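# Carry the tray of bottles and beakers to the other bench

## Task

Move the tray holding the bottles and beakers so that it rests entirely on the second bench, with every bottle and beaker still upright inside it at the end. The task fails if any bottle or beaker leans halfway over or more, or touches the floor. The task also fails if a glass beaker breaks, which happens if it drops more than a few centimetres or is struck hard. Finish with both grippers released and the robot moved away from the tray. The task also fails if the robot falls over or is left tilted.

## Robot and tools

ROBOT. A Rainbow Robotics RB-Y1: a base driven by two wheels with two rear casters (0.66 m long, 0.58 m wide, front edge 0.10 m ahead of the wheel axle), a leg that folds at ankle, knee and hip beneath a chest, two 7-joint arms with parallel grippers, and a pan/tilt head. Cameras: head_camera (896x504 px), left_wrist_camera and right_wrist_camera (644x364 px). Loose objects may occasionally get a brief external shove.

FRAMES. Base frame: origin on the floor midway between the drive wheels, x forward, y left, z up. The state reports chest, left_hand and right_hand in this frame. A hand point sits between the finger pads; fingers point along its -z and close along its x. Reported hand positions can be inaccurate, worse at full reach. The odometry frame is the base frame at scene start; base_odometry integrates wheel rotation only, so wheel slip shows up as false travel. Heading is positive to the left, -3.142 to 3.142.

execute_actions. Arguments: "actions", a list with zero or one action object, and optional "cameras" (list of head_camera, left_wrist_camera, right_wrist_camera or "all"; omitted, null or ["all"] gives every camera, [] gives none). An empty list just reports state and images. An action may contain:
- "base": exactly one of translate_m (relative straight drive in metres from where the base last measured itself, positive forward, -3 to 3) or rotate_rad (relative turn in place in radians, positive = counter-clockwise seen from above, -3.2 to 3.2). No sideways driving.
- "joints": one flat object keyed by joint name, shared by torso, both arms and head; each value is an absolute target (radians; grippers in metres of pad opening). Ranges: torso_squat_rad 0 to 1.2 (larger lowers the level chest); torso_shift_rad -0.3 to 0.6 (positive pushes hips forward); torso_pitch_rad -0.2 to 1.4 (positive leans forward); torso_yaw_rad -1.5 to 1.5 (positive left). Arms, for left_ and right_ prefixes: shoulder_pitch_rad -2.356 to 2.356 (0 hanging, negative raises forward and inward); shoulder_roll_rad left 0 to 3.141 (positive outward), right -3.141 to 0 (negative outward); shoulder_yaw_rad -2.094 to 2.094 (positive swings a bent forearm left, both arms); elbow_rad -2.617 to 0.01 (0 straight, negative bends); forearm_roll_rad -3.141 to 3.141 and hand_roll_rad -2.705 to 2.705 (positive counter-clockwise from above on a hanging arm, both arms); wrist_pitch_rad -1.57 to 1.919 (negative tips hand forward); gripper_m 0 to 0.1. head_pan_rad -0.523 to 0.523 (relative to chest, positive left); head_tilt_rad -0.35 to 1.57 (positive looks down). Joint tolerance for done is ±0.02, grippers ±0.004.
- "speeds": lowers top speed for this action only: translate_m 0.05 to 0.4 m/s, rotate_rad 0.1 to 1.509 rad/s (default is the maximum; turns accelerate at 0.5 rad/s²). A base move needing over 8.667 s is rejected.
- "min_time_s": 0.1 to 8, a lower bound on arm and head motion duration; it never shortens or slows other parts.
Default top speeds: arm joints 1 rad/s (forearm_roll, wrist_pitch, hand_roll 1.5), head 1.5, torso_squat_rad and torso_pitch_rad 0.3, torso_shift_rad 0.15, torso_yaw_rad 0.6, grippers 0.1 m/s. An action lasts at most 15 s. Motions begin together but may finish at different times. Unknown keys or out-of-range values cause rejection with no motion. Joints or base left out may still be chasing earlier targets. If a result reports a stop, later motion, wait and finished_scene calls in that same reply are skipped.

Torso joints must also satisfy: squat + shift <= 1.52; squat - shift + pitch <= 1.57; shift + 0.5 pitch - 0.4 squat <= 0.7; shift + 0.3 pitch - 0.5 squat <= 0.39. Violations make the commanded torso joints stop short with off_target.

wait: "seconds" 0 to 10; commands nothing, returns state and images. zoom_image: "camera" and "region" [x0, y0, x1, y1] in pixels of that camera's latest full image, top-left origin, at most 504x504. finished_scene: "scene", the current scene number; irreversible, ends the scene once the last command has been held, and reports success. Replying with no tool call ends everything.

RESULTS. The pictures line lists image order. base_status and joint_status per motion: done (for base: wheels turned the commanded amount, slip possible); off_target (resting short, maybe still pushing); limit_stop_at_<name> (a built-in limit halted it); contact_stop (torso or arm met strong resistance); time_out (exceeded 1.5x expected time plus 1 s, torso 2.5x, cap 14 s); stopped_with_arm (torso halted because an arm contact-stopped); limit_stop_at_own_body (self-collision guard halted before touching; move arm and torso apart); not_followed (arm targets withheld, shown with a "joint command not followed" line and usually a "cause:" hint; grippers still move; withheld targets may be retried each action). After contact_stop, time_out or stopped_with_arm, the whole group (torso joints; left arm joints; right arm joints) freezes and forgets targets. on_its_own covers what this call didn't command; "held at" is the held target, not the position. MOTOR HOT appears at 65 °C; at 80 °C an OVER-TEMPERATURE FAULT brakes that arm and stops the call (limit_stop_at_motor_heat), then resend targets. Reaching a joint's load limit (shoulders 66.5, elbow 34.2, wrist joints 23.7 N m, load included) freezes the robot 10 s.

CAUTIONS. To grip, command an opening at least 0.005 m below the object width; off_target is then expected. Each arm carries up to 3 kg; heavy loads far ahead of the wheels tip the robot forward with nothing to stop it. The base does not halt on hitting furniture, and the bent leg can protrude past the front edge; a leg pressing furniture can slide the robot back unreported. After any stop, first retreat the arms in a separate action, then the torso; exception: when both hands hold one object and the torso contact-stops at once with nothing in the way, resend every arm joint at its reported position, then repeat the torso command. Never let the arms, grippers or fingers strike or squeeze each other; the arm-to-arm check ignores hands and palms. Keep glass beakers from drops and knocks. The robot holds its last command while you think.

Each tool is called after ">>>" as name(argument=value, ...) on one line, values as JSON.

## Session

>>> execute_actions(actions=[], cameras=["head_camera"])

Scene clock: 0.00 s.
base_odometry: x=+0.000 y=+0.000 heading=+0.000 (m, m, rad; odometry frame)
base_status: not commanded
joint_positions: torso_squat_rad=+0.350 torso_shift_rad=+0.000 torso_pitch_rad=-0.001 torso_yaw_rad=-0.001 left_shoulder_pitch_rad=-0.010 left_shoulder_roll_rad=+0.017 left_shoulder_yaw_rad=-0.035 left_elbow_rad=-0.126 left_forearm_roll_rad=+0.048 left_wrist_pitch_rad=+0.022 left_hand_roll_rad=-0.003 left_gripper_m=+0.101 right_shoulder_pitch_rad=+0.019 right_shoulder_roll_rad=-0.043 right_shoulder_yaw_rad=+0.017 right_elbow_rad=-0.142 right_forearm_roll_rad=+0.010 right_wrist_pitch_rad=+0.004 right_hand_roll_rad=-0.027 right_gripper_m=+0.099 head_pan_rad=+0.001 head_tilt_rad=+0.401
joint_status: not commanded
chest: x=-0.2282 y=-0.0010 z=+1.2474 quat_wxyz=(+1.000, +0.001, +0.000, +0.000) (m; base frame)
left_hand: x=-0.1640 y=+0.2305 z=+0.5653 quat_wxyz=(+0.998, +0.006, -0.057, +0.003) (m; base frame)
right_hand: x=-0.1732 y=-0.2516 z=+0.5644 quat_wxyz=(+0.998, -0.019, -0.060, -0.002) (m; base frame)
pictures: head_camera
Images, in order (width x height): head_camera 896x504.

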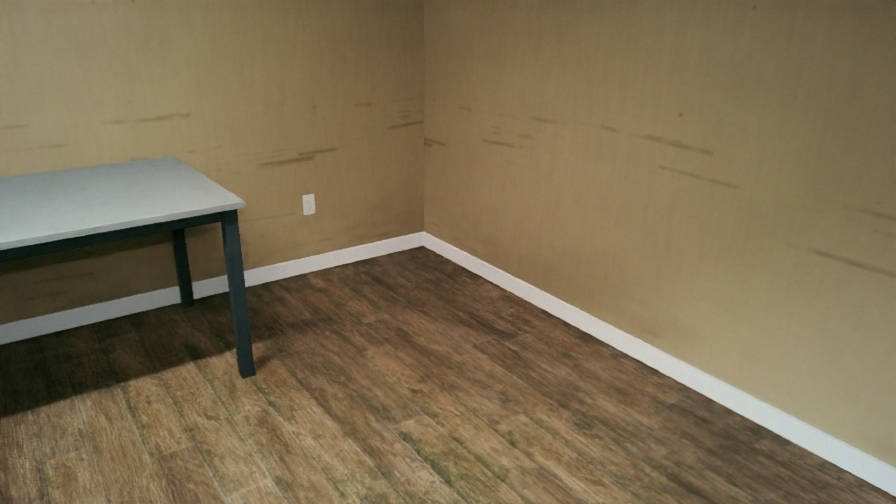

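>>> execute_actions(actions=[{"base":{"rotate_rad":0.75},"joints":{"left_shoulder_pitch_rad":-1.1,"left_elbow_rad":-1.3,"left_wrist_pitch_rad":1.68,"left_hand_roll_rad":1.8,"left_shoulder_roll_rad":0.6,"left_shoulder_yaw_rad":0,"left_forearm_roll_rad":0.53,"right_shoulder_pitch_rad":-1.1,"right_elbow_rad":-1.3,"right_wrist_pitch_rad":1.68,"right_hand_roll_rad":-1.8,"right_shoulder_roll_rad":-0.6,"right_shoulder_yaw_rad":0,"right_forearm_roll_rad":-0.53}}], cameras=["head_camera"])

Scene clock: 3.10 s.
base_odometry: x=+0.000 y=+0.000 heading=+0.749 (m, m, rad; odometry frame)
base_status: done
joint_positions: torso_squat_rad=+0.350 torso_shift_rad=+0.000 torso_pitch_rad=-0.001 torso_yaw_rad=-0.001 left_shoulder_pitch_rad=-1.100 left_shoulder_roll_rad=+0.600 left_shoulder_yaw_rad=+0.000 left_elbow_rad=-1.300 left_forearm_roll_rad=+0.530 left_wrist_pitch_rad=+1.680 left_hand_roll_rad=+1.800 left_gripper_m=+0.101 right_shoulder_pitch_rad=-1.100 right_shoulder_roll_rad=-0.600 right_shoulder_yaw_rad=+0.000 right_elbow_rad=-1.300 right_forearm_roll_rad=-0.530 right_wrist_pitch_rad=+1.680 right_hand_roll_rad=-1.800 right_gripper_m=+0.099 head_pan_rad=+0.001 head_tilt_rad=+0.401
joint_status: all done
chest: x=-0.2283 y=-0.0011 z=+1.2474 quat_wxyz=(+1.000, +0.001, -0.001, +0.000) (m; base frame)
left_hand: x=+0.3666 y=+0.2730 z=+1.2562 quat_wxyz=(+0.657, -0.258, -0.231, +0.670) (m; base frame)
right_hand: x=+0.3663 y=-0.2759 z=+1.2552 quat_wxyz=(+0.656, +0.259, -0.230, -0.671) (m; base frame)
pictures: head_camera
Images, in order (width x height): head_camera 896x504.

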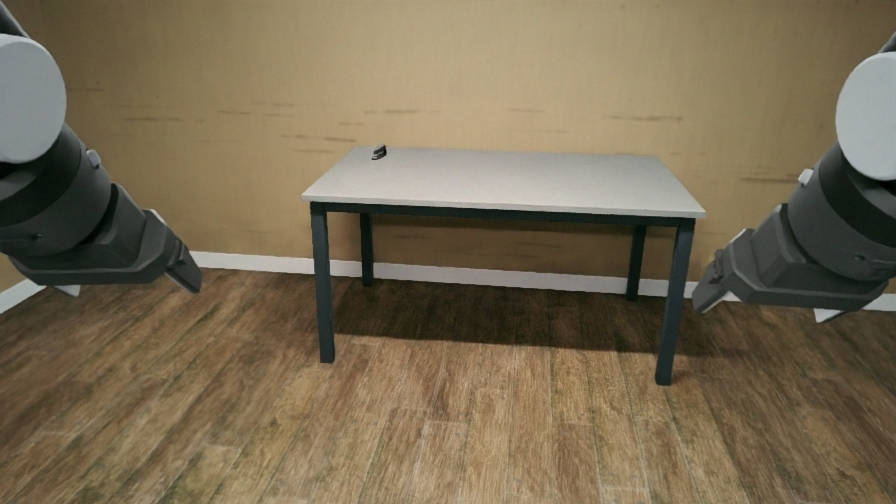

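>>> execute_actions(actions=[{"base":{"rotate_rad":3.0}}], cameras=["head_camera"])

Scene clock: 8.63 s.
base_odometry: x=+0.000 y=+0.000 heading=-2.535 (m, m, rad; odometry frame)
base_status: done
joint_positions: torso_squat_rad=+0.350 torso_shift_rad=+0.000 torso_pitch_rad=-0.001 torso_yaw_rad=-0.001 left_shoulder_pitch_rad=-1.100 left_shoulder_roll_rad=+0.600 left_shoulder_yaw_rad=+0.000 left_elbow_rad=-1.300 left_forearm_roll_rad=+0.530 left_wrist_pitch_rad=+1.680 left_hand_roll_rad=+1.800 left_gripper_m=+0.101 right_shoulder_pitch_rad=-1.100 right_shoulder_roll_rad=-0.600 right_shoulder_yaw_rad=+0.000 right_elbow_rad=-1.300 right_forearm_roll_rad=-0.530 right_wrist_pitch_rad=+1.680 right_hand_roll_rad=-1.800 right_gripper_m=+0.099 head_pan_rad=+0.001 head_tilt_rad=+0.401
joint_status: not commanded
chest: x=-0.2283 y=-0.0011 z=+1.2474 quat_wxyz=(+1.000, +0.001, -0.001, +0.000) (m; base frame)
left_hand: x=+0.3666 y=+0.2730 z=+1.2562 quat_wxyz=(+0.657, -0.258, -0.231, +0.670) (m; base frame)
right_hand: x=+0.3663 y=-0.2759 z=+1.2552 quat_wxyz=(+0.656, +0.259, -0.230, -0.671) (m; base frame)
pictures: head_camera
Images, in order (width x height): head_camera 896x504.

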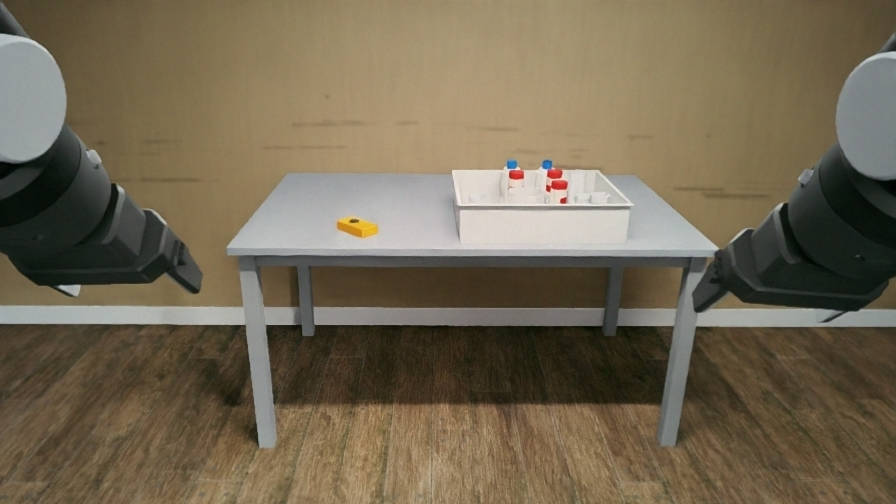

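>>> execute_actions(actions=[{"base":{"rotate_rad":-0.3}}], cameras=[])

>>> execute_actions(actions=[{"base":{"translate_m":1.015},"joints":{"torso_pitch_rad":0.3,"torso_squat_rad":0.5}}], cameras=[])

>>> execute_actions(actions=[{"base":{"rotate_rad":0.3}}], cameras=["head_camera"])

Scene clock: 10.90 s.
base_odometry: x=+0.000 y=+0.000 heading=-2.834 (m, m, rad; odometry frame)
base_status: done
joint_positions: torso_squat_rad=+0.350 torso_shift_rad=+0.000 torso_pitch_rad=-0.001 torso_yaw_rad=-0.001 left_shoulder_pitch_rad=-1.100 left_shoulder_roll_rad=+0.600 left_shoulder_yaw_rad=+0.000 left_elbow_rad=-1.300 left_forearm_roll_rad=+0.530 left_wrist_pitch_rad=+1.680 left_hand_roll_rad=+1.800 left_gripper_m=+0.101 right_shoulder_pitch_rad=-1.100 right_shoulder_roll_rad=-0.600 right_shoulder_yaw_rad=+0.000 right_elbow_rad=-1.300 right_forearm_roll_rad=-0.530 right_wrist_pitch_rad=+1.680 right_hand_roll_rad=-1.800 right_gripper_m=+0.099 head_pan_rad=+0.001 head_tilt_rad=+0.401
joint_status: not commanded
chest: x=-0.2283 y=-0.0010 z=+1.2474 quat_wxyz=(+1.000, +0.001, -0.001, +0.000) (m; base frame)
left_hand: x=+0.3666 y=+0.2731 z=+1.2561 quat_wxyz=(+0.657, -0.258, -0.231, +0.670) (m; base frame)
right_hand: x=+0.3663 y=-0.2759 z=+1.2552 quat_wxyz=(+0.656, +0.259, -0.230, -0.671) (m; base frame)
pictures: none
No camera images: the call's "cameras" was empty. Leave "cameras" out to get every camera's image.

Scene clock: 15.00 s.
base_odometry: x=-0.968 y=-0.308 heading=-2.833 (m, m, rad; odometry frame)
base_status: done
joint_positions: torso_squat_rad=+0.500 torso_shift_rad=+0.000 torso_pitch_rad=+0.300 torso_yaw_rad=-0.001 left_shoulder_pitch_rad=-1.100 left_shoulder_roll_rad=+0.600 left_shoulder_yaw_rad=+0.000 left_elbow_rad=-1.300 left_forearm_roll_rad=+0.530 left_wrist_pitch_rad=+1.680 left_hand_roll_rad=+1.800 left_gripper_m=+0.101 right_shoulder_pitch_rad=-1.100 right_shoulder_roll_rad=-0.600 right_shoulder_yaw_rad=+0.000 right_elbow_rad=-1.300 right_forearm_roll_rad=-0.530 right_wrist_pitch_rad=+1.680 right_hand_roll_rad=-1.800 right_gripper_m=+0.099 head_pan_rad=+0.001 head_tilt_rad=+0.401
joint_status: all done
chest: x=-0.1365 y=-0.0010 z=+1.1904 quat_wxyz=(+0.989, +0.001, +0.149, +0.000) (m; base frame)
left_hand: x=+0.4342 y=+0.2733 z=+1.0223 quat_wxyz=(+0.684, -0.154, -0.130, +0.701) (m; base frame)
right_hand: x=+0.4337 y=-0.2758 z=+1.0215 quat_wxyz=(+0.683, +0.155, -0.129, -0.702) (m; base frame)
pictures: none
No camera images: the call's "cameras" was empty. Leave "cameras" out to get every camera's image.

Scene clock: 16.90 s.
base_odometry: x=-0.967 y=-0.308 heading=-2.533 (m, m, rad; odometry frame)
base_status: done
joint_positions: torso_squat_rad=+0.500 torso_shift_rad=+0.000 torso_pitch_rad=+0.300 torso_yaw_rad=-0.001 left_shoulder_pitch_rad=-1.100 left_shoulder_roll_rad=+0.600 left_shoulder_yaw_rad=+0.000 left_elbow_rad=-1.300 left_forearm_roll_rad=+0.530 left_wrist_pitch_rad=+1.680 left_hand_roll_rad=+1.800 left_gripper_m=+0.101 right_shoulder_pitch_rad=-1.100 right_shoulder_roll_rad=-0.600 right_shoulder_yaw_rad=+0.000 right_elbow_rad=-1.300 right_forearm_roll_rad=-0.530 right_wrist_pitch_rad=+1.680 right_hand_roll_rad=-1.800 right_gripper_m=+0.099 head_pan_rad=+0.001 head_tilt_rad=+0.401
joint_status: not commanded
chest: x=-0.1365 y=-0.0010 z=+1.1904 quat_wxyz=(+0.989, +0.001, +0.149, +0.000) (m; base frame)
left_hand: x=+0.4342 y=+0.2733 z=+1.0223 quat_wxyz=(+0.684, -0.154, -0.130, +0.701) (m; base frame)
right_hand: x=+0.4337 y=-0.2758 z=+1.0215 quat_wxyz=(+0.683, +0.155, -0.129, -0.702) (m; base frame)
pictures: head_camera
Images, in order (width x height): head_camera 896x504.

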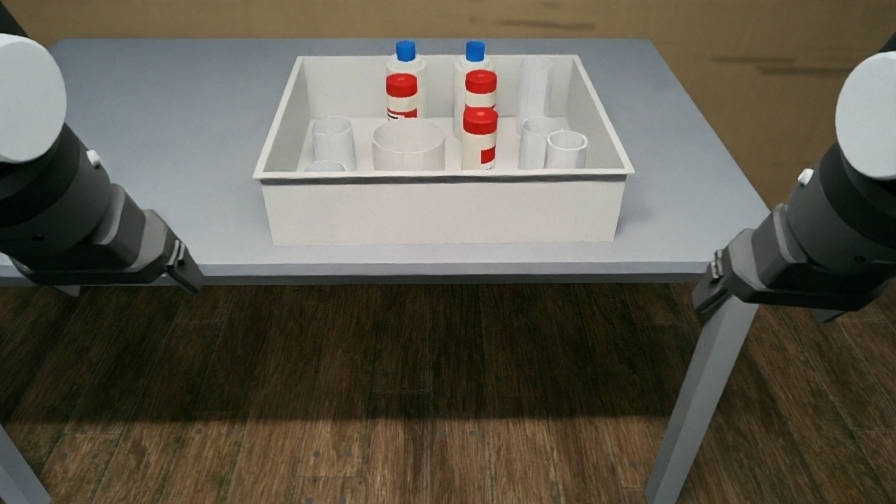

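>>> execute_actions(actions=[{"base":{"translate_m":0.66},"joints":{"head_tilt_rad":0.6,"left_gripper_m":0.07,"right_gripper_m":0.07}}])

Scene clock: 20.20 s.
base_odometry: x=-1.509 y=-0.686 heading=-2.533 (m, m, rad; odometry frame)
base_status: done
joint_positions: torso_squat_rad=+0.500 torso_shift_rad=+0.000 torso_pitch_rad=+0.300 torso_yaw_rad=-0.001 left_shoulder_pitch_rad=-1.100 left_shoulder_roll_rad=+0.600 left_shoulder_yaw_rad=+0.000 left_elbow_rad=-1.300 left_forearm_roll_rad=+0.530 left_wrist_pitch_rad=+1.680 left_hand_roll_rad=+1.800 left_gripper_m=+0.070 right_shoulder_pitch_rad=-1.100 right_shoulder_roll_rad=-0.600 right_shoulder_yaw_rad=+0.000 right_elbow_rad=-1.300 right_forearm_roll_rad=-0.530 right_wrist_pitch_rad=+1.680 right_hand_roll_rad=-1.800 right_gripper_m=+0.070 head_pan_rad=+0.001 head_tilt_rad=+0.600
joint_status: all done
chest: x=-0.1365 y=-0.0010 z=+1.1904 quat_wxyz=(+0.989, +0.001, +0.149, +0.000) (m; base frame)
left_hand: x=+0.4342 y=+0.2733 z=+1.0223 quat_wxyz=(+0.684, -0.154, -0.130, +0.701) (m; base frame)
right_hand: x=+0.4337 y=-0.2758 z=+1.0215 quat_wxyz=(+0.683, +0.155, -0.129, -0.702) (m; base frame)
pictures: head_camera, left_wrist_camera, right_wrist_camera
Images, in order (width x height): head_camera 896x504, left_wrist_camera 644x364, right_wrist_camera 644x364.

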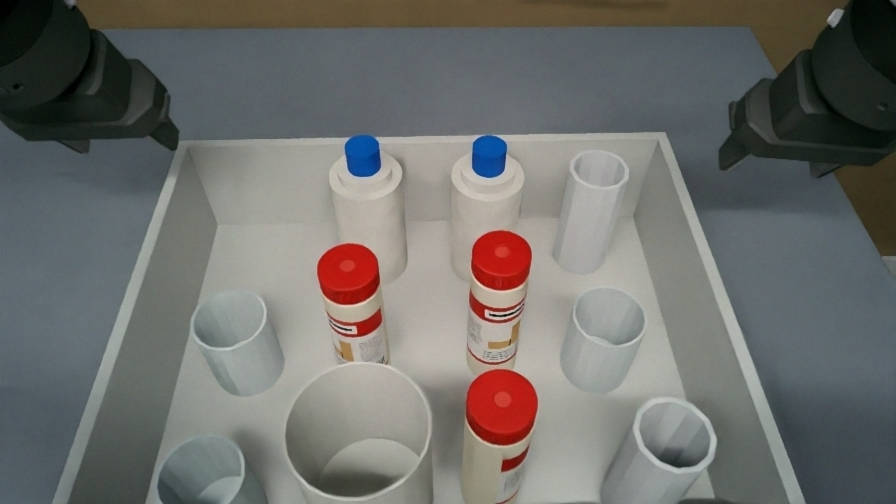

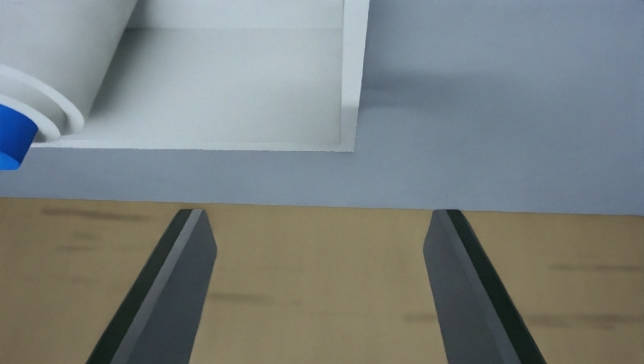

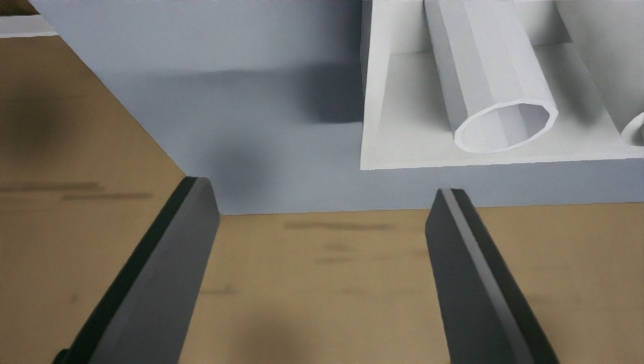

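>>> execute_actions(actions=[{"base":{"translate_m":-0.015},"joints":{"torso_squat_rad":0.7,"torso_yaw_rad":0.025,"left_shoulder_roll_rad":0.59,"right_shoulder_roll_rad":-0.585}}])

Scene clock: 21.90 s.
base_odometry: x=-1.497 y=-0.677 heading=-2.533 (m, m, rad; odometry frame)
base_status: done
joint_positions: torso_squat_rad=+0.700 torso_shift_rad=+0.000 torso_pitch_rad=+0.300 torso_yaw_rad=+0.025 left_shoulder_pitch_rad=-1.100 left_shoulder_roll_rad=+0.590 left_shoulder_yaw_rad=+0.000 left_elbow_rad=-1.300 left_forearm_roll_rad=+0.530 left_wrist_pitch_rad=+1.680 left_hand_roll_rad=+1.800 left_gripper_m=+0.070 right_shoulder_pitch_rad=-1.100 right_shoulder_roll_rad=-0.585 right_shoulder_yaw_rad=+0.000 right_elbow_rad=-1.300 right_forearm_roll_rad=-0.530 right_wrist_pitch_rad=+1.680 right_hand_roll_rad=-1.800 right_gripper_m=+0.070 head_pan_rad=+0.001 head_tilt_rad=+0.600
joint_status: all done
chest: x=-0.1365 y=-0.0009 z=+1.1115 quat_wxyz=(+0.989, +0.003, +0.149, +0.012) (m; base frame)
left_hand: x=+0.4270 y=+0.2832 z=+0.9435 quat_wxyz=(+0.678, -0.152, -0.131, +0.707) (m; base frame)
right_hand: x=+0.4394 y=-0.2525 z=+0.9377 quat_wxyz=(+0.694, +0.162, -0.119, -0.691) (m; base frame)
pictures: head_camera, left_wrist_camera, right_wrist_camera
Images, in order (width x height): head_camera 896x504, left_wrist_camera 644x364, right_wrist_camera 644x364.

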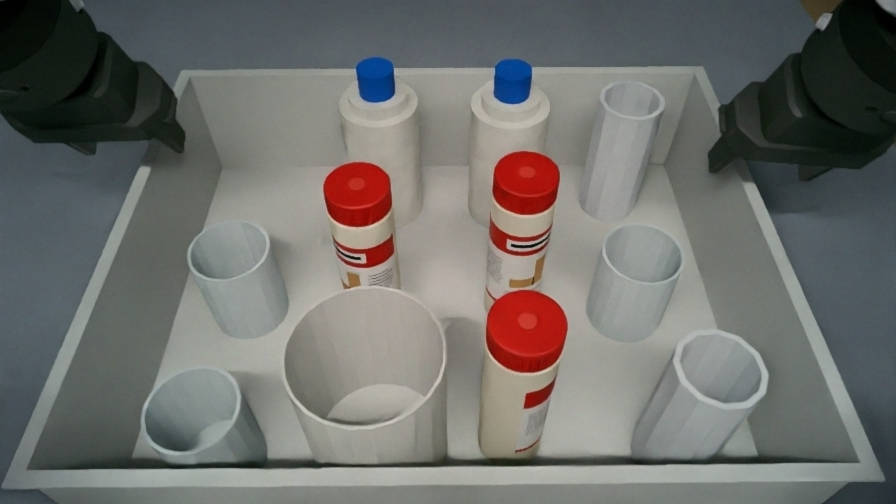

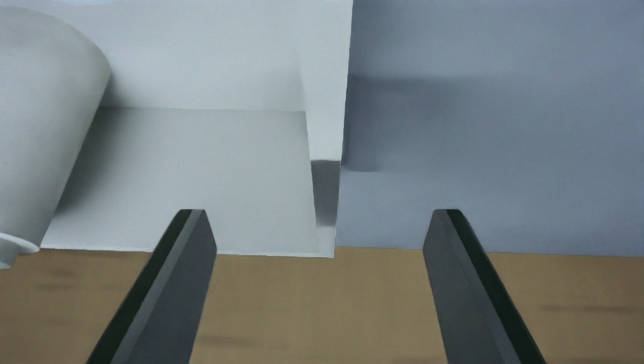

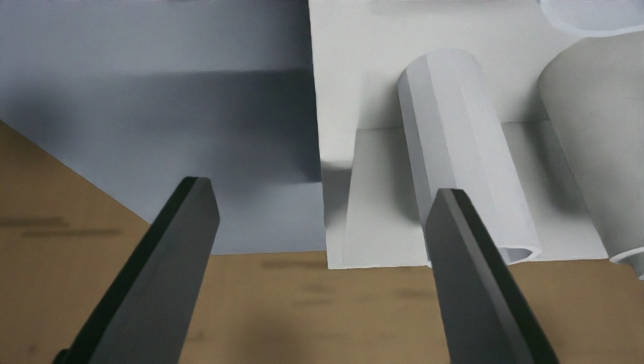

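>>> execute_actions(actions=[{"joints":{"torso_squat_rad":0.83,"head_tilt_rad":0.4,"left_gripper_m":0.05,"right_gripper_m":0.05}}])

Scene clock: 23.33 s.
base_odometry: x=-1.497 y=-0.677 heading=-2.533 (m, m, rad; odometry frame)
base_status: not commanded
joint_positions: torso_squat_rad=+0.830 torso_shift_rad=+0.000 torso_pitch_rad=+0.299 torso_yaw_rad=+0.025 left_shoulder_pitch_rad=-1.100 left_shoulder_roll_rad=+0.590 left_shoulder_yaw_rad=+0.000 left_elbow_rad=-1.300 left_forearm_roll_rad=+0.530 left_wrist_pitch_rad=+1.680 left_hand_roll_rad=+1.800 left_gripper_m=+0.050 right_shoulder_pitch_rad=-1.101 right_shoulder_roll_rad=-0.586 right_shoulder_yaw_rad=+0.000 right_elbow_rad=-1.301 right_forearm_roll_rad=-0.530 right_wrist_pitch_rad=+1.680 right_hand_roll_rad=-1.800 right_gripper_m=+0.050 head_pan_rad=+0.001 head_tilt_rad=+0.400
joint_status: all done
chest: x=-0.1368 y=-0.0009 z=+1.0486 quat_wxyz=(+0.989, +0.003, +0.149, +0.012) (m; base frame)
left_hand: x=+0.4268 y=+0.2833 z=+0.8808 quat_wxyz=(+0.678, -0.152, -0.131, +0.707) (m; base frame)
right_hand: x=+0.4397 y=-0.2523 z=+0.8760 quat_wxyz=(+0.694, +0.163, -0.119, -0.691) (m; base frame)
pictures: head_camera, left_wrist_camera, right_wrist_camera
Images, in order (width x height): head_camera 896x504, left_wrist_camera 644x364, right_wrist_camera 644x364.

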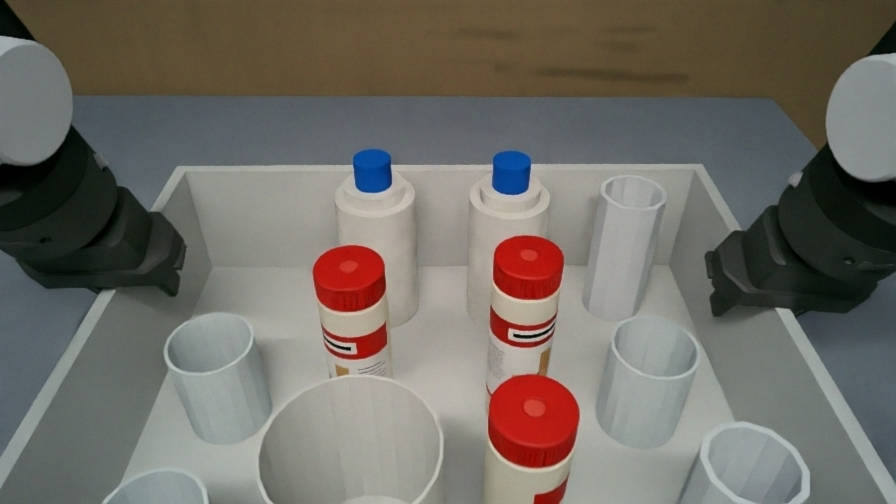

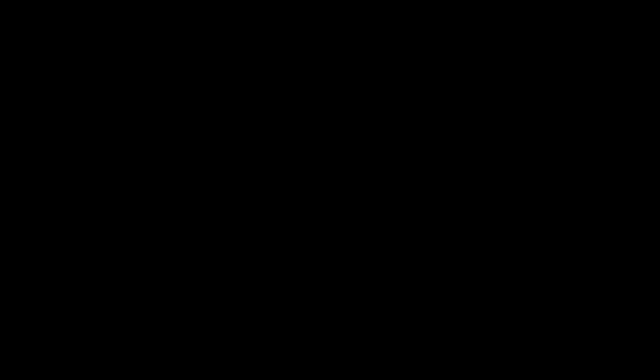

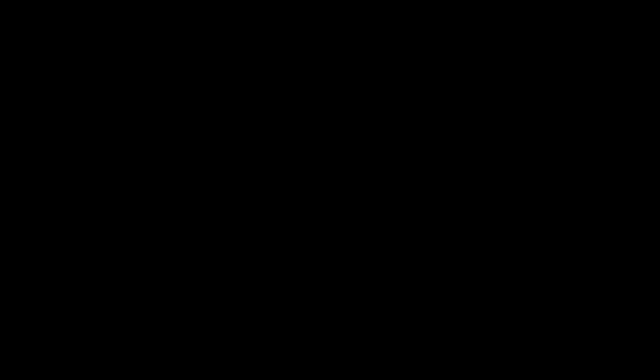

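>>> execute_actions(actions=[{"joints":{"torso_squat_rad":0.812}}], cameras=[])

>>> execute_actions(actions=[{"joints":{"left_gripper_m":0,"right_gripper_m":0}}], cameras=["head_camera"])

>>> execute_actions(actions=[{"joints":{"torso_squat_rad":0.75}}], cameras=["head_camera"])

Scene clock: 24.20 s.
base_odometry: x=-1.497 y=-0.677 heading=-2.533 (m, m, rad; odometry frame)
base_status: not commanded
joint_positions: torso_squat_rad=+0.812 torso_shift_rad=+0.000 torso_pitch_rad=+0.300 torso_yaw_rad=+0.025 left_shoulder_pitch_rad=-1.100 left_shoulder_roll_rad=+0.590 left_shoulder_yaw_rad=+0.000 left_elbow_rad=-1.300 left_forearm_roll_rad=+0.530 left_wrist_pitch_rad=+1.680 left_hand_roll_rad=+1.800 left_gripper_m=+0.050 right_shoulder_pitch_rad=-1.100 right_shoulder_roll_rad=-0.585 right_shoulder_yaw_rad=+0.000 right_elbow_rad=-1.300 right_forearm_roll_rad=-0.530 right_wrist_pitch_rad=+1.680 right_hand_roll_rad=-1.800 right_gripper_m=+0.050 head_pan_rad=+0.001 head_tilt_rad=+0.400
joint_status: all done
chest: x=-0.1365 y=-0.0009 z=+1.0577 quat_wxyz=(+0.989, +0.003, +0.149, +0.012) (m; base frame)
left_hand: x=+0.4270 y=+0.2833 z=+0.8897 quat_wxyz=(+0.678, -0.152, -0.130, +0.707) (m; base frame)
right_hand: x=+0.4395 y=-0.2525 z=+0.8842 quat_wxyz=(+0.694, +0.162, -0.119, -0.691) (m; base frame)
pictures: none
No camera images: the call's "cameras" was empty. Leave "cameras" out to get every camera's image.

Scene clock: 25.20 s.
base_odometry: x=-1.497 y=-0.677 heading=-2.533 (m, m, rad; odometry frame)
base_status: not commanded
joint_positions: torso_squat_rad=+0.812 torso_shift_rad=+0.000 torso_pitch_rad=+0.300 torso_yaw_rad=+0.025 left_shoulder_pitch_rad=-1.101 left_shoulder_roll_rad=+0.587 left_shoulder_yaw_rad=-0.001 left_elbow_rad=-1.301 left_forearm_roll_rad=+0.531 left_wrist_pitch_rad=+1.680 left_hand_roll_rad=+1.800 left_gripper_m=+0.011 right_shoulder_pitch_rad=-1.102 right_shoulder_roll_rad=-0.582 right_shoulder_yaw_rad=+0.001 right_elbow_rad=-1.301 right_forearm_roll_rad=-0.531 right_wrist_pitch_rad=+1.680 right_hand_roll_rad=-1.800 right_gripper_m=+0.010 head_pan_rad=+0.001 head_tilt_rad=+0.400
joint_status: left_gripper_m off_target (ended at +0.011, target +0.000); right_gripper_m off_target (ended at +0.010, target +0.000)
chest: x=-0.1365 y=-0.0008 z=+1.0577 quat_wxyz=(+0.989, +0.003, +0.149, +0.012) (m; base frame)
left_hand: x=+0.4271 y=+0.2812 z=+0.8897 quat_wxyz=(+0.679, -0.153, -0.129, +0.706) (m; base frame)
right_hand: x=+0.4397 y=-0.2497 z=+0.8844 quat_wxyz=(+0.695, +0.164, -0.118, -0.690) (m; base frame)
pictures: head_camera
Images, in order (width x height): head_camera 896x504.

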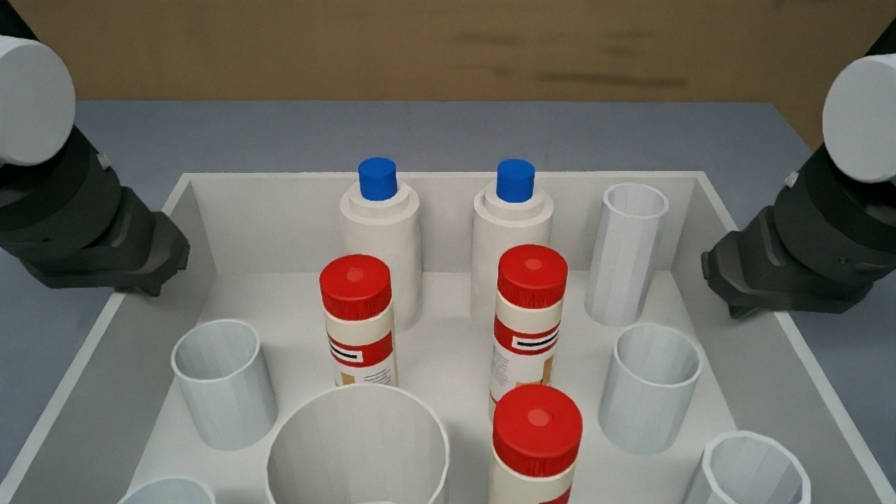

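Scene clock: 26.13 s.
base_odometry: x=-1.497 y=-0.677 heading=-2.533 (m, m, rad; odometry frame)
base_status: not commanded
joint_positions: torso_squat_rad=+0.750 torso_shift_rad=+0.001 torso_pitch_rad=+0.301 torso_yaw_rad=+0.025 left_shoulder_pitch_rad=-1.100 left_shoulder_roll_rad=+0.587 left_shoulder_yaw_rad=-0.001 left_elbow_rad=-1.300 left_forearm_roll_rad=+0.531 left_wrist_pitch_rad=+1.680 left_hand_roll_rad=+1.800 left_gripper_m=+0.011 right_shoulder_pitch_rad=-1.100 right_shoulder_roll_rad=-0.581 right_shoulder_yaw_rad=+0.001 right_elbow_rad=-1.300 right_forearm_roll_rad=-0.531 right_wrist_pitch_rad=+1.680 right_hand_roll_rad=-1.800 right_gripper_m=+0.010 head_pan_rad=+0.001 head_tilt_rad=+0.400
joint_status: all done
chest: x=-0.1359 y=-0.0009 z=+1.0882 quat_wxyz=(+0.989, +0.003, +0.150, +0.012) (m; base frame)
left_hand: x=+0.4270 y=+0.2811 z=+0.9182 quat_wxyz=(+0.679, -0.152, -0.128, +0.707) (m; base frame)
right_hand: x=+0.4392 y=-0.2498 z=+0.9123 quat_wxyz=(+0.695, +0.162, -0.116, -0.690) (m; base frame)
pictures: head_camera
Images, in order (width x height): head_camera 896x504.

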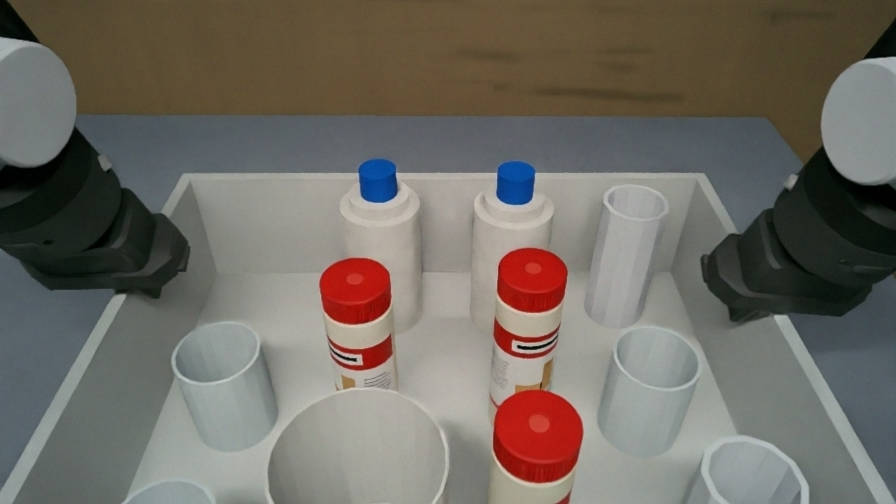

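>>> execute_actions(actions=[{"base":{"translate_m":-0.9},"joints":{"torso_squat_rad":0.55,"head_tilt_rad":0.6},"speeds":{"translate_m":0.22}}], cameras=["head_camera"])

>>> execute_actions(actions=[{"base":{"rotate_rad":3.04},"joints":{"head_tilt_rad":0.15},"speeds":{"rotate_rad":0.5}}], cameras=["head_camera"])

>>> execute_actions(actions=[{"base":{"translate_m":1.7},"joints":{"head_tilt_rad":0.3},"speeds":{"translate_m":0.27}}], cameras=["head_camera"])

Scene clock: 31.77 s.
base_odometry: x=-0.758 y=-0.162 heading=-2.532 (m, m, rad; odometry frame)
base_status: done
joint_positions: torso_squat_rad=+0.550 torso_shift_rad=+0.001 torso_pitch_rad=+0.301 torso_yaw_rad=+0.025 left_shoulder_pitch_rad=-1.100 left_shoulder_roll_rad=+0.587 left_shoulder_yaw_rad=-0.001 left_elbow_rad=-1.300 left_forearm_roll_rad=+0.531 left_wrist_pitch_rad=+1.680 left_hand_roll_rad=+1.800 left_gripper_m=+0.011 right_shoulder_pitch_rad=-1.099 right_shoulder_roll_rad=-0.581 right_shoulder_yaw_rad=+0.002 right_elbow_rad=-1.300 right_forearm_roll_rad=-0.531 right_wrist_pitch_rad=+1.680 right_hand_roll_rad=-1.800 right_gripper_m=+0.010 head_pan_rad=+0.001 head_tilt_rad=+0.600
joint_status: all done
chest: x=-0.1358 y=-0.0009 z=+1.1728 quat_wxyz=(+0.989, +0.003, +0.150, +0.012) (m; base frame)
left_hand: x=+0.4270 y=+0.2810 z=+1.0026 quat_wxyz=(+0.679, -0.152, -0.128, +0.707) (m; base frame)
right_hand: x=+0.4392 y=-0.2499 z=+0.9966 quat_wxyz=(+0.695, +0.162, -0.116, -0.691) (m; base frame)
pictures: head_camera
Images, in order (width x height): head_camera 896x504.

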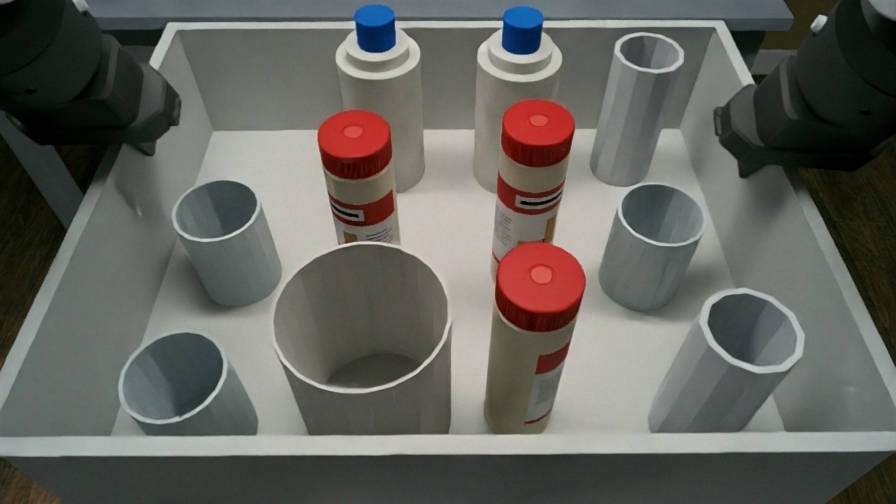

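Scene clock: 39.20 s.
base_odometry: x=-0.758 y=-0.162 heading=+0.507 (m, m, rad; odometry frame)
base_status: done
joint_positions: torso_squat_rad=+0.550 torso_shift_rad=+0.001 torso_pitch_rad=+0.301 torso_yaw_rad=+0.025 left_shoulder_pitch_rad=-1.100 left_shoulder_roll_rad=+0.586 left_shoulder_yaw_rad=-0.001 left_elbow_rad=-1.300 left_forearm_roll_rad=+0.531 left_wrist_pitch_rad=+1.680 left_hand_roll_rad=+1.800 left_gripper_m=+0.011 right_shoulder_pitch_rad=-1.099 right_shoulder_roll_rad=-0.581 right_shoulder_yaw_rad=+0.002 right_elbow_rad=-1.300 right_forearm_roll_rad=-0.531 right_wrist_pitch_rad=+1.680 right_hand_roll_rad=-1.800 right_gripper_m=+0.010 head_pan_rad=+0.001 head_tilt_rad=+0.150
joint_status: all done
chest: x=-0.1358 y=-0.0009 z=+1.1728 quat_wxyz=(+0.989, +0.003, +0.150, +0.012) (m; base frame)
left_hand: x=+0.4270 y=+0.2809 z=+1.0026 quat_wxyz=(+0.679, -0.152, -0.128, +0.707) (m; base frame)
right_hand: x=+0.4392 y=-0.2499 z=+0.9966 quat_wxyz=(+0.695, +0.162, -0.116, -0.691) (m; base frame)
pictures: head_camera
Images, in order (width x height): head_camera 896x504.

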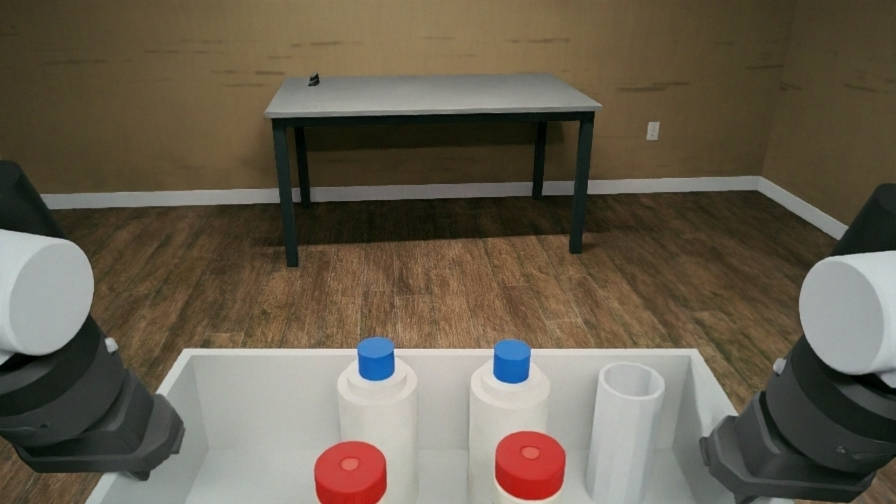

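Scene clock: 46.53 s.
base_odometry: x=+0.728 y=+0.663 heading=+0.507 (m, m, rad; odometry frame)
base_status: done
joint_positions: torso_squat_rad=+0.550 torso_shift_rad=+0.001 torso_pitch_rad=+0.301 torso_yaw_rad=+0.025 left_shoulder_pitch_rad=-1.099 left_shoulder_roll_rad=+0.586 left_shoulder_yaw_rad=-0.001 left_elbow_rad=-1.300 left_forearm_roll_rad=+0.531 left_wrist_pitch_rad=+1.680 left_hand_roll_rad=+1.800 left_gripper_m=+0.011 right_shoulder_pitch_rad=-1.099 right_shoulder_roll_rad=-0.581 right_shoulder_yaw_rad=+0.002 right_elbow_rad=-1.300 right_forearm_roll_rad=-0.531 right_wrist_pitch_rad=+1.680 right_hand_roll_rad=-1.800 right_gripper_m=+0.010 head_pan_rad=+0.001 head_tilt_rad=+0.300
joint_status: all done
chest: x=-0.1357 y=-0.0009 z=+1.1728 quat_wxyz=(+0.989, +0.003, +0.150, +0.012) (m; base frame)
left_hand: x=+0.4270 y=+0.2810 z=+1.0025 quat_wxyz=(+0.679, -0.152, -0.128, +0.707) (m; base frame)
right_hand: x=+0.4393 y=-0.2499 z=+0.9965 quat_wxyz=(+0.695, +0.162, -0.116, -0.691) (m; base frame)
pictures: head_camera
Images, in order (width x height): head_camera 896x504.

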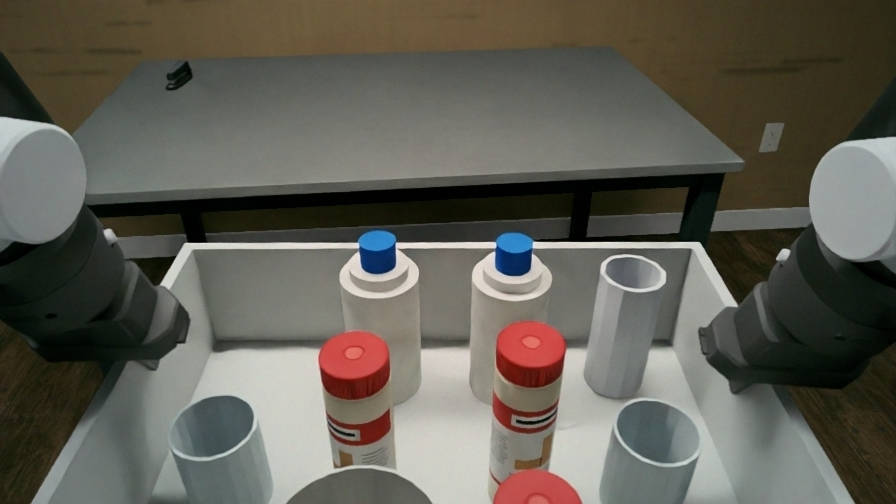

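>>> execute_actions(actions=[{"base":{"rotate_rad":0.12},"speeds":{"rotate_rad":0.3}}], cameras=[])

>>> execute_actions(actions=[{"base":{"translate_m":1.0},"joints":{"head_tilt_rad":0.9},"speeds":{"translate_m":0.25}}], cameras=["head_camera"])

>>> execute_actions(actions=[{"joints":{"torso_squat_rad":0.7}}], cameras=["head_camera"])

Scene clock: 48.03 s.
base_odometry: x=+0.728 y=+0.663 heading=+0.626 (m, m, rad; odometry frame)
base_status: done
joint_positions: torso_squat_rad=+0.550 torso_shift_rad=+0.001 torso_pitch_rad=+0.301 torso_yaw_rad=+0.025 left_shoulder_pitch_rad=-1.099 left_shoulder_roll_rad=+0.586 left_shoulder_yaw_rad=-0.001 left_elbow_rad=-1.300 left_forearm_roll_rad=+0.531 left_wrist_pitch_rad=+1.680 left_hand_roll_rad=+1.800 left_gripper_m=+0.011 right_shoulder_pitch_rad=-1.099 right_shoulder_roll_rad=-0.581 right_shoulder_yaw_rad=+0.002 right_elbow_rad=-1.300 right_forearm_roll_rad=-0.531 right_wrist_pitch_rad=+1.680 right_hand_roll_rad=-1.800 right_gripper_m=+0.010 head_pan_rad=+0.001 head_tilt_rad=+0.300
joint_status: not commanded
chest: x=-0.1358 y=-0.0009 z=+1.1728 quat_wxyz=(+0.989, +0.003, +0.150, +0.012) (m; base frame)
left_hand: x=+0.4270 y=+0.2809 z=+1.0025 quat_wxyz=(+0.679, -0.152, -0.128, +0.707) (m; base frame)
right_hand: x=+0.4392 y=-0.2499 z=+0.9965 quat_wxyz=(+0.695, +0.162, -0.116, -0.691) (m; base frame)
pictures: none
No camera images: the call's "cameras" was empty. Leave "cameras" out to get every camera's image.

Scene clock: 53.10 s.
base_odometry: x=+1.538 y=+1.250 heading=+0.626 (m, m, rad; odometry frame)
base_status: done
joint_positions: torso_squat_rad=+0.550 torso_shift_rad=+0.001 torso_pitch_rad=+0.301 torso_yaw_rad=+0.025 left_shoulder_pitch_rad=-1.099 left_shoulder_roll_rad=+0.586 left_shoulder_yaw_rad=-0.001 left_elbow_rad=-1.300 left_forearm_roll_rad=+0.531 left_wrist_pitch_rad=+1.680 left_hand_roll_rad=+1.800 left_gripper_m=+0.011 right_shoulder_pitch_rad=-1.099 right_shoulder_roll_rad=-0.581 right_shoulder_yaw_rad=+0.002 right_elbow_rad=-1.300 right_forearm_roll_rad=-0.531 right_wrist_pitch_rad=+1.680 right_hand_roll_rad=-1.800 right_gripper_m=+0.010 head_pan_rad=+0.001 head_tilt_rad=+0.900
joint_status: all done
chest: x=-0.1358 y=-0.0009 z=+1.1728 quat_wxyz=(+0.989, +0.003, +0.150, +0.012) (m; base frame)
left_hand: x=+0.4270 y=+0.2809 z=+1.0025 quat_wxyz=(+0.679, -0.152, -0.128, +0.707) (m; base frame)
right_hand: x=+0.4392 y=-0.2499 z=+0.9966 quat_wxyz=(+0.695, +0.162, -0.116, -0.691) (m; base frame)
pictures: head_camera
Images, in order (width x height): head_camera 896x504.

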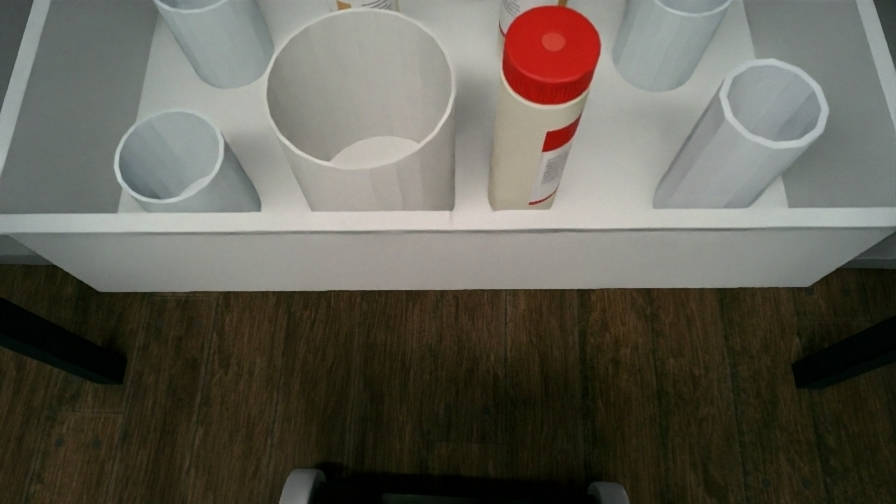

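Scene clock: 54.40 s.
base_odometry: x=+1.538 y=+1.250 heading=+0.626 (m, m, rad; odometry frame)
base_status: not commanded
joint_positions: torso_squat_rad=+0.700 torso_shift_rad=+0.001 torso_pitch_rad=+0.301 torso_yaw_rad=+0.025 left_shoulder_pitch_rad=-1.099 left_shoulder_roll_rad=+0.586 left_shoulder_yaw_rad=-0.001 left_elbow_rad=-1.300 left_forearm_roll_rad=+0.531 left_wrist_pitch_rad=+1.680 left_hand_roll_rad=+1.800 left_gripper_m=+0.011 right_shoulder_pitch_rad=-1.099 right_shoulder_roll_rad=-0.581 right_shoulder_yaw_rad=+0.002 right_elbow_rad=-1.300 right_forearm_roll_rad=-0.531 right_wrist_pitch_rad=+1.680 right_hand_roll_rad=-1.800 right_gripper_m=+0.010 head_pan_rad=+0.001 head_tilt_rad=+0.900
joint_status: all done
chest: x=-0.1359 y=-0.0009 z=+1.1114 quat_wxyz=(+0.989, +0.003, +0.150, +0.012) (m; base frame)
left_hand: x=+0.4269 y=+0.2810 z=+0.9412 quat_wxyz=(+0.679, -0.152, -0.128, +0.707) (m; base frame)
right_hand: x=+0.4392 y=-0.2499 z=+0.9352 quat_wxyz=(+0.695, +0.162, -0.116, -0.691) (m; base frame)
pictures: head_camera
Images, in order (width x height): head_camera 896x504.

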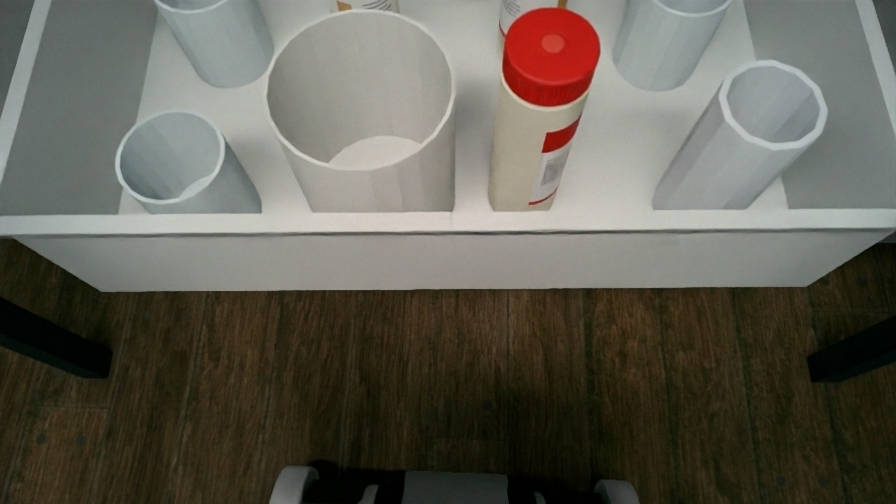

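>>> execute_actions(actions=[{"base":{"translate_m":0.14},"speeds":{"translate_m":0.1}}], cameras=["head_camera"])

>>> execute_actions(actions=[{"joints":{"torso_squat_rad":0.77}}], cameras=["head_camera"])

>>> execute_actions(actions=[{"joints":{"torso_squat_rad":0.795}}], cameras=["head_camera"])

Scene clock: 56.77 s.
base_odometry: x=+1.651 y=+1.332 heading=+0.626 (m, m, rad; odometry frame)
base_status: done
joint_positions: torso_squat_rad=+0.700 torso_shift_rad=+0.001 torso_pitch_rad=+0.301 torso_yaw_rad=+0.025 left_shoulder_pitch_rad=-1.099 left_shoulder_roll_rad=+0.586 left_shoulder_yaw_rad=-0.001 left_elbow_rad=-1.300 left_forearm_roll_rad=+0.531 left_wrist_pitch_rad=+1.680 left_hand_roll_rad=+1.800 left_gripper_m=+0.011 right_shoulder_pitch_rad=-1.099 right_shoulder_roll_rad=-0.581 right_shoulder_yaw_rad=+0.002 right_elbow_rad=-1.300 right_forearm_roll_rad=-0.531 right_wrist_pitch_rad=+1.680 right_hand_roll_rad=-1.800 right_gripper_m=+0.010 head_pan_rad=+0.001 head_tilt_rad=+0.900
joint_status: not commanded
chest: x=-0.1358 y=-0.0009 z=+1.1114 quat_wxyz=(+0.989, +0.003, +0.150, +0.012) (m; base frame)
left_hand: x=+0.4270 y=+0.2810 z=+0.9411 quat_wxyz=(+0.679, -0.152, -0.128, +0.707) (m; base frame)
right_hand: x=+0.4392 y=-0.2499 z=+0.9352 quat_wxyz=(+0.695, +0.162, -0.116, -0.691) (m; base frame)
pictures: head_camera
Images, in order (width x height): head_camera 896x504.

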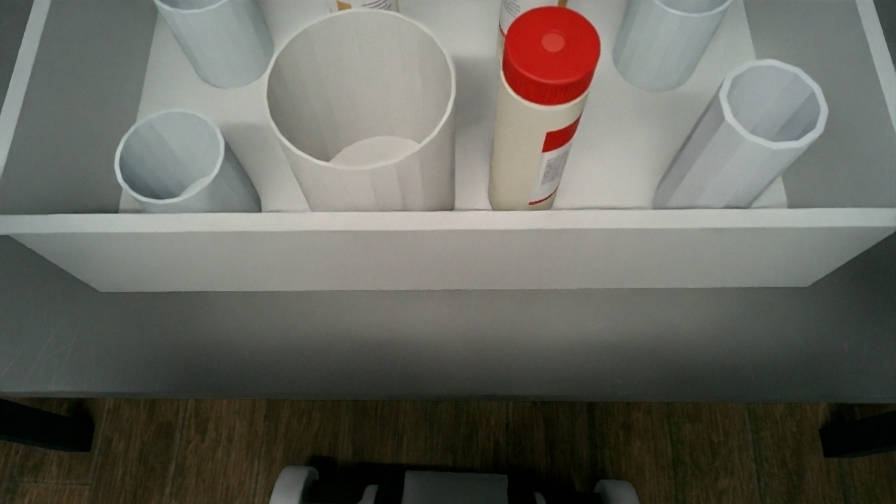

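Scene clock: 57.73 s.
base_odometry: x=+1.651 y=+1.332 heading=+0.626 (m, m, rad; odometry frame)
base_status: not commanded
joint_positions: torso_squat_rad=+0.770 torso_shift_rad=+0.001 torso_pitch_rad=+0.301 torso_yaw_rad=+0.025 left_shoulder_pitch_rad=-1.099 left_shoulder_roll_rad=+0.586 left_shoulder_yaw_rad=-0.001 left_elbow_rad=-1.300 left_forearm_roll_rad=+0.531 left_wrist_pitch_rad=+1.680 left_hand_roll_rad=+1.800 left_gripper_m=+0.011 right_shoulder_pitch_rad=-1.099 right_shoulder_roll_rad=-0.581 right_shoulder_yaw_rad=+0.002 right_elbow_rad=-1.300 right_forearm_roll_rad=-0.531 right_wrist_pitch_rad=+1.680 right_hand_roll_rad=-1.800 right_gripper_m=+0.010 head_pan_rad=+0.001 head_tilt_rad=+0.900
joint_status: all done
chest: x=-0.1359 y=-0.0009 z=+1.0786 quat_wxyz=(+0.989, +0.003, +0.150, +0.012) (m; base frame)
left_hand: x=+0.4269 y=+0.2810 z=+0.9083 quat_wxyz=(+0.679, -0.152, -0.128, +0.707) (m; base frame)
right_hand: x=+0.4391 y=-0.2498 z=+0.9023 quat_wxyz=(+0.695, +0.162, -0.116, -0.691) (m; base frame)
pictures: head_camera
Images, in order (width x height): head_camera 896x504.

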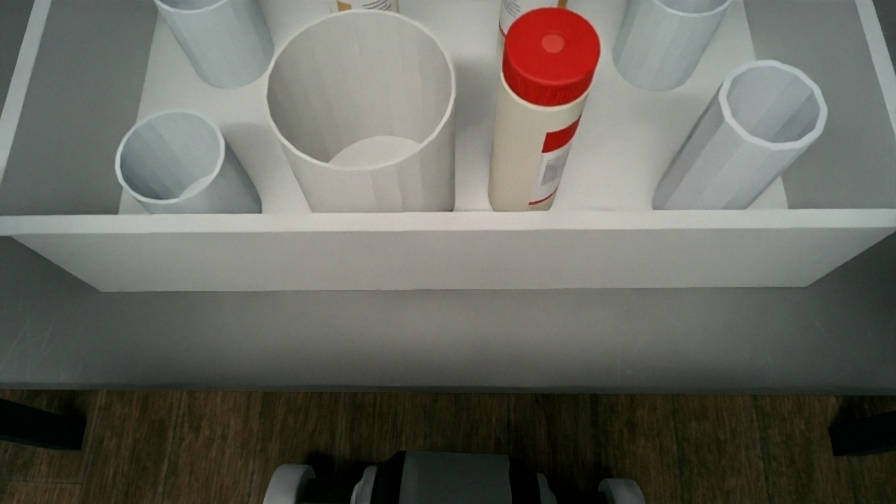

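Scene clock: 58.43 s.
base_odometry: x=+1.651 y=+1.332 heading=+0.626 (m, m, rad; odometry frame)
base_status: not commanded
joint_positions: torso_squat_rad=+0.795 torso_shift_rad=+0.001 torso_pitch_rad=+0.301 torso_yaw_rad=+0.025 left_shoulder_pitch_rad=-1.099 left_shoulder_roll_rad=+0.586 left_shoulder_yaw_rad=-0.001 left_elbow_rad=-1.300 left_forearm_roll_rad=+0.531 left_wrist_pitch_rad=+1.680 left_hand_roll_rad=+1.800 left_gripper_m=+0.011 right_shoulder_pitch_rad=-1.099 right_shoulder_roll_rad=-0.581 right_shoulder_yaw_rad=+0.002 right_elbow_rad=-1.300 right_forearm_roll_rad=-0.531 right_wrist_pitch_rad=+1.680 right_hand_roll_rad=-1.800 right_gripper_m=+0.010 head_pan_rad=+0.001 head_tilt_rad=+0.900
joint_status: all done
chest: x=-0.1359 y=-0.0009 z=+1.0663 quat_wxyz=(+0.989, +0.003, +0.150, +0.012) (m; base frame)
left_hand: x=+0.4269 y=+0.2810 z=+0.8960 quat_wxyz=(+0.679, -0.152, -0.128, +0.707) (m; base frame)
right_hand: x=+0.4391 y=-0.2498 z=+0.8900 quat_wxyz=(+0.695, +0.162, -0.116, -0.691) (m; base frame)
pictures: head_camera
Images, in order (width x height): head_camera 896x504.

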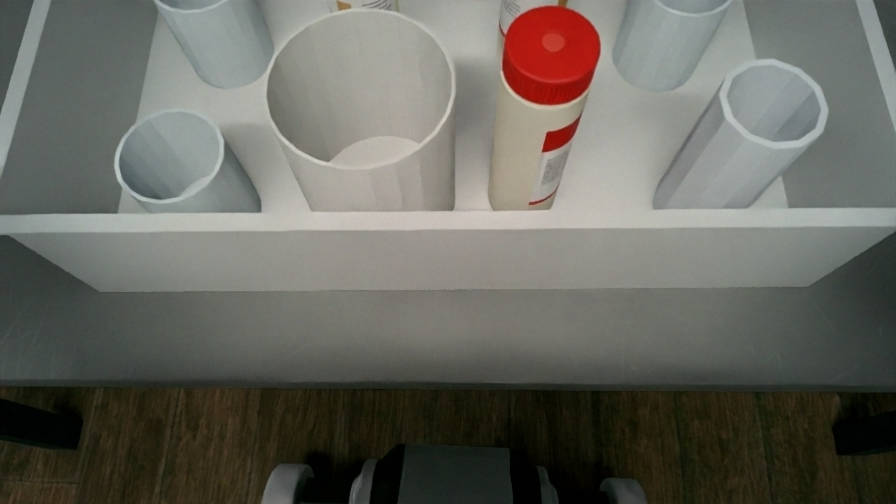

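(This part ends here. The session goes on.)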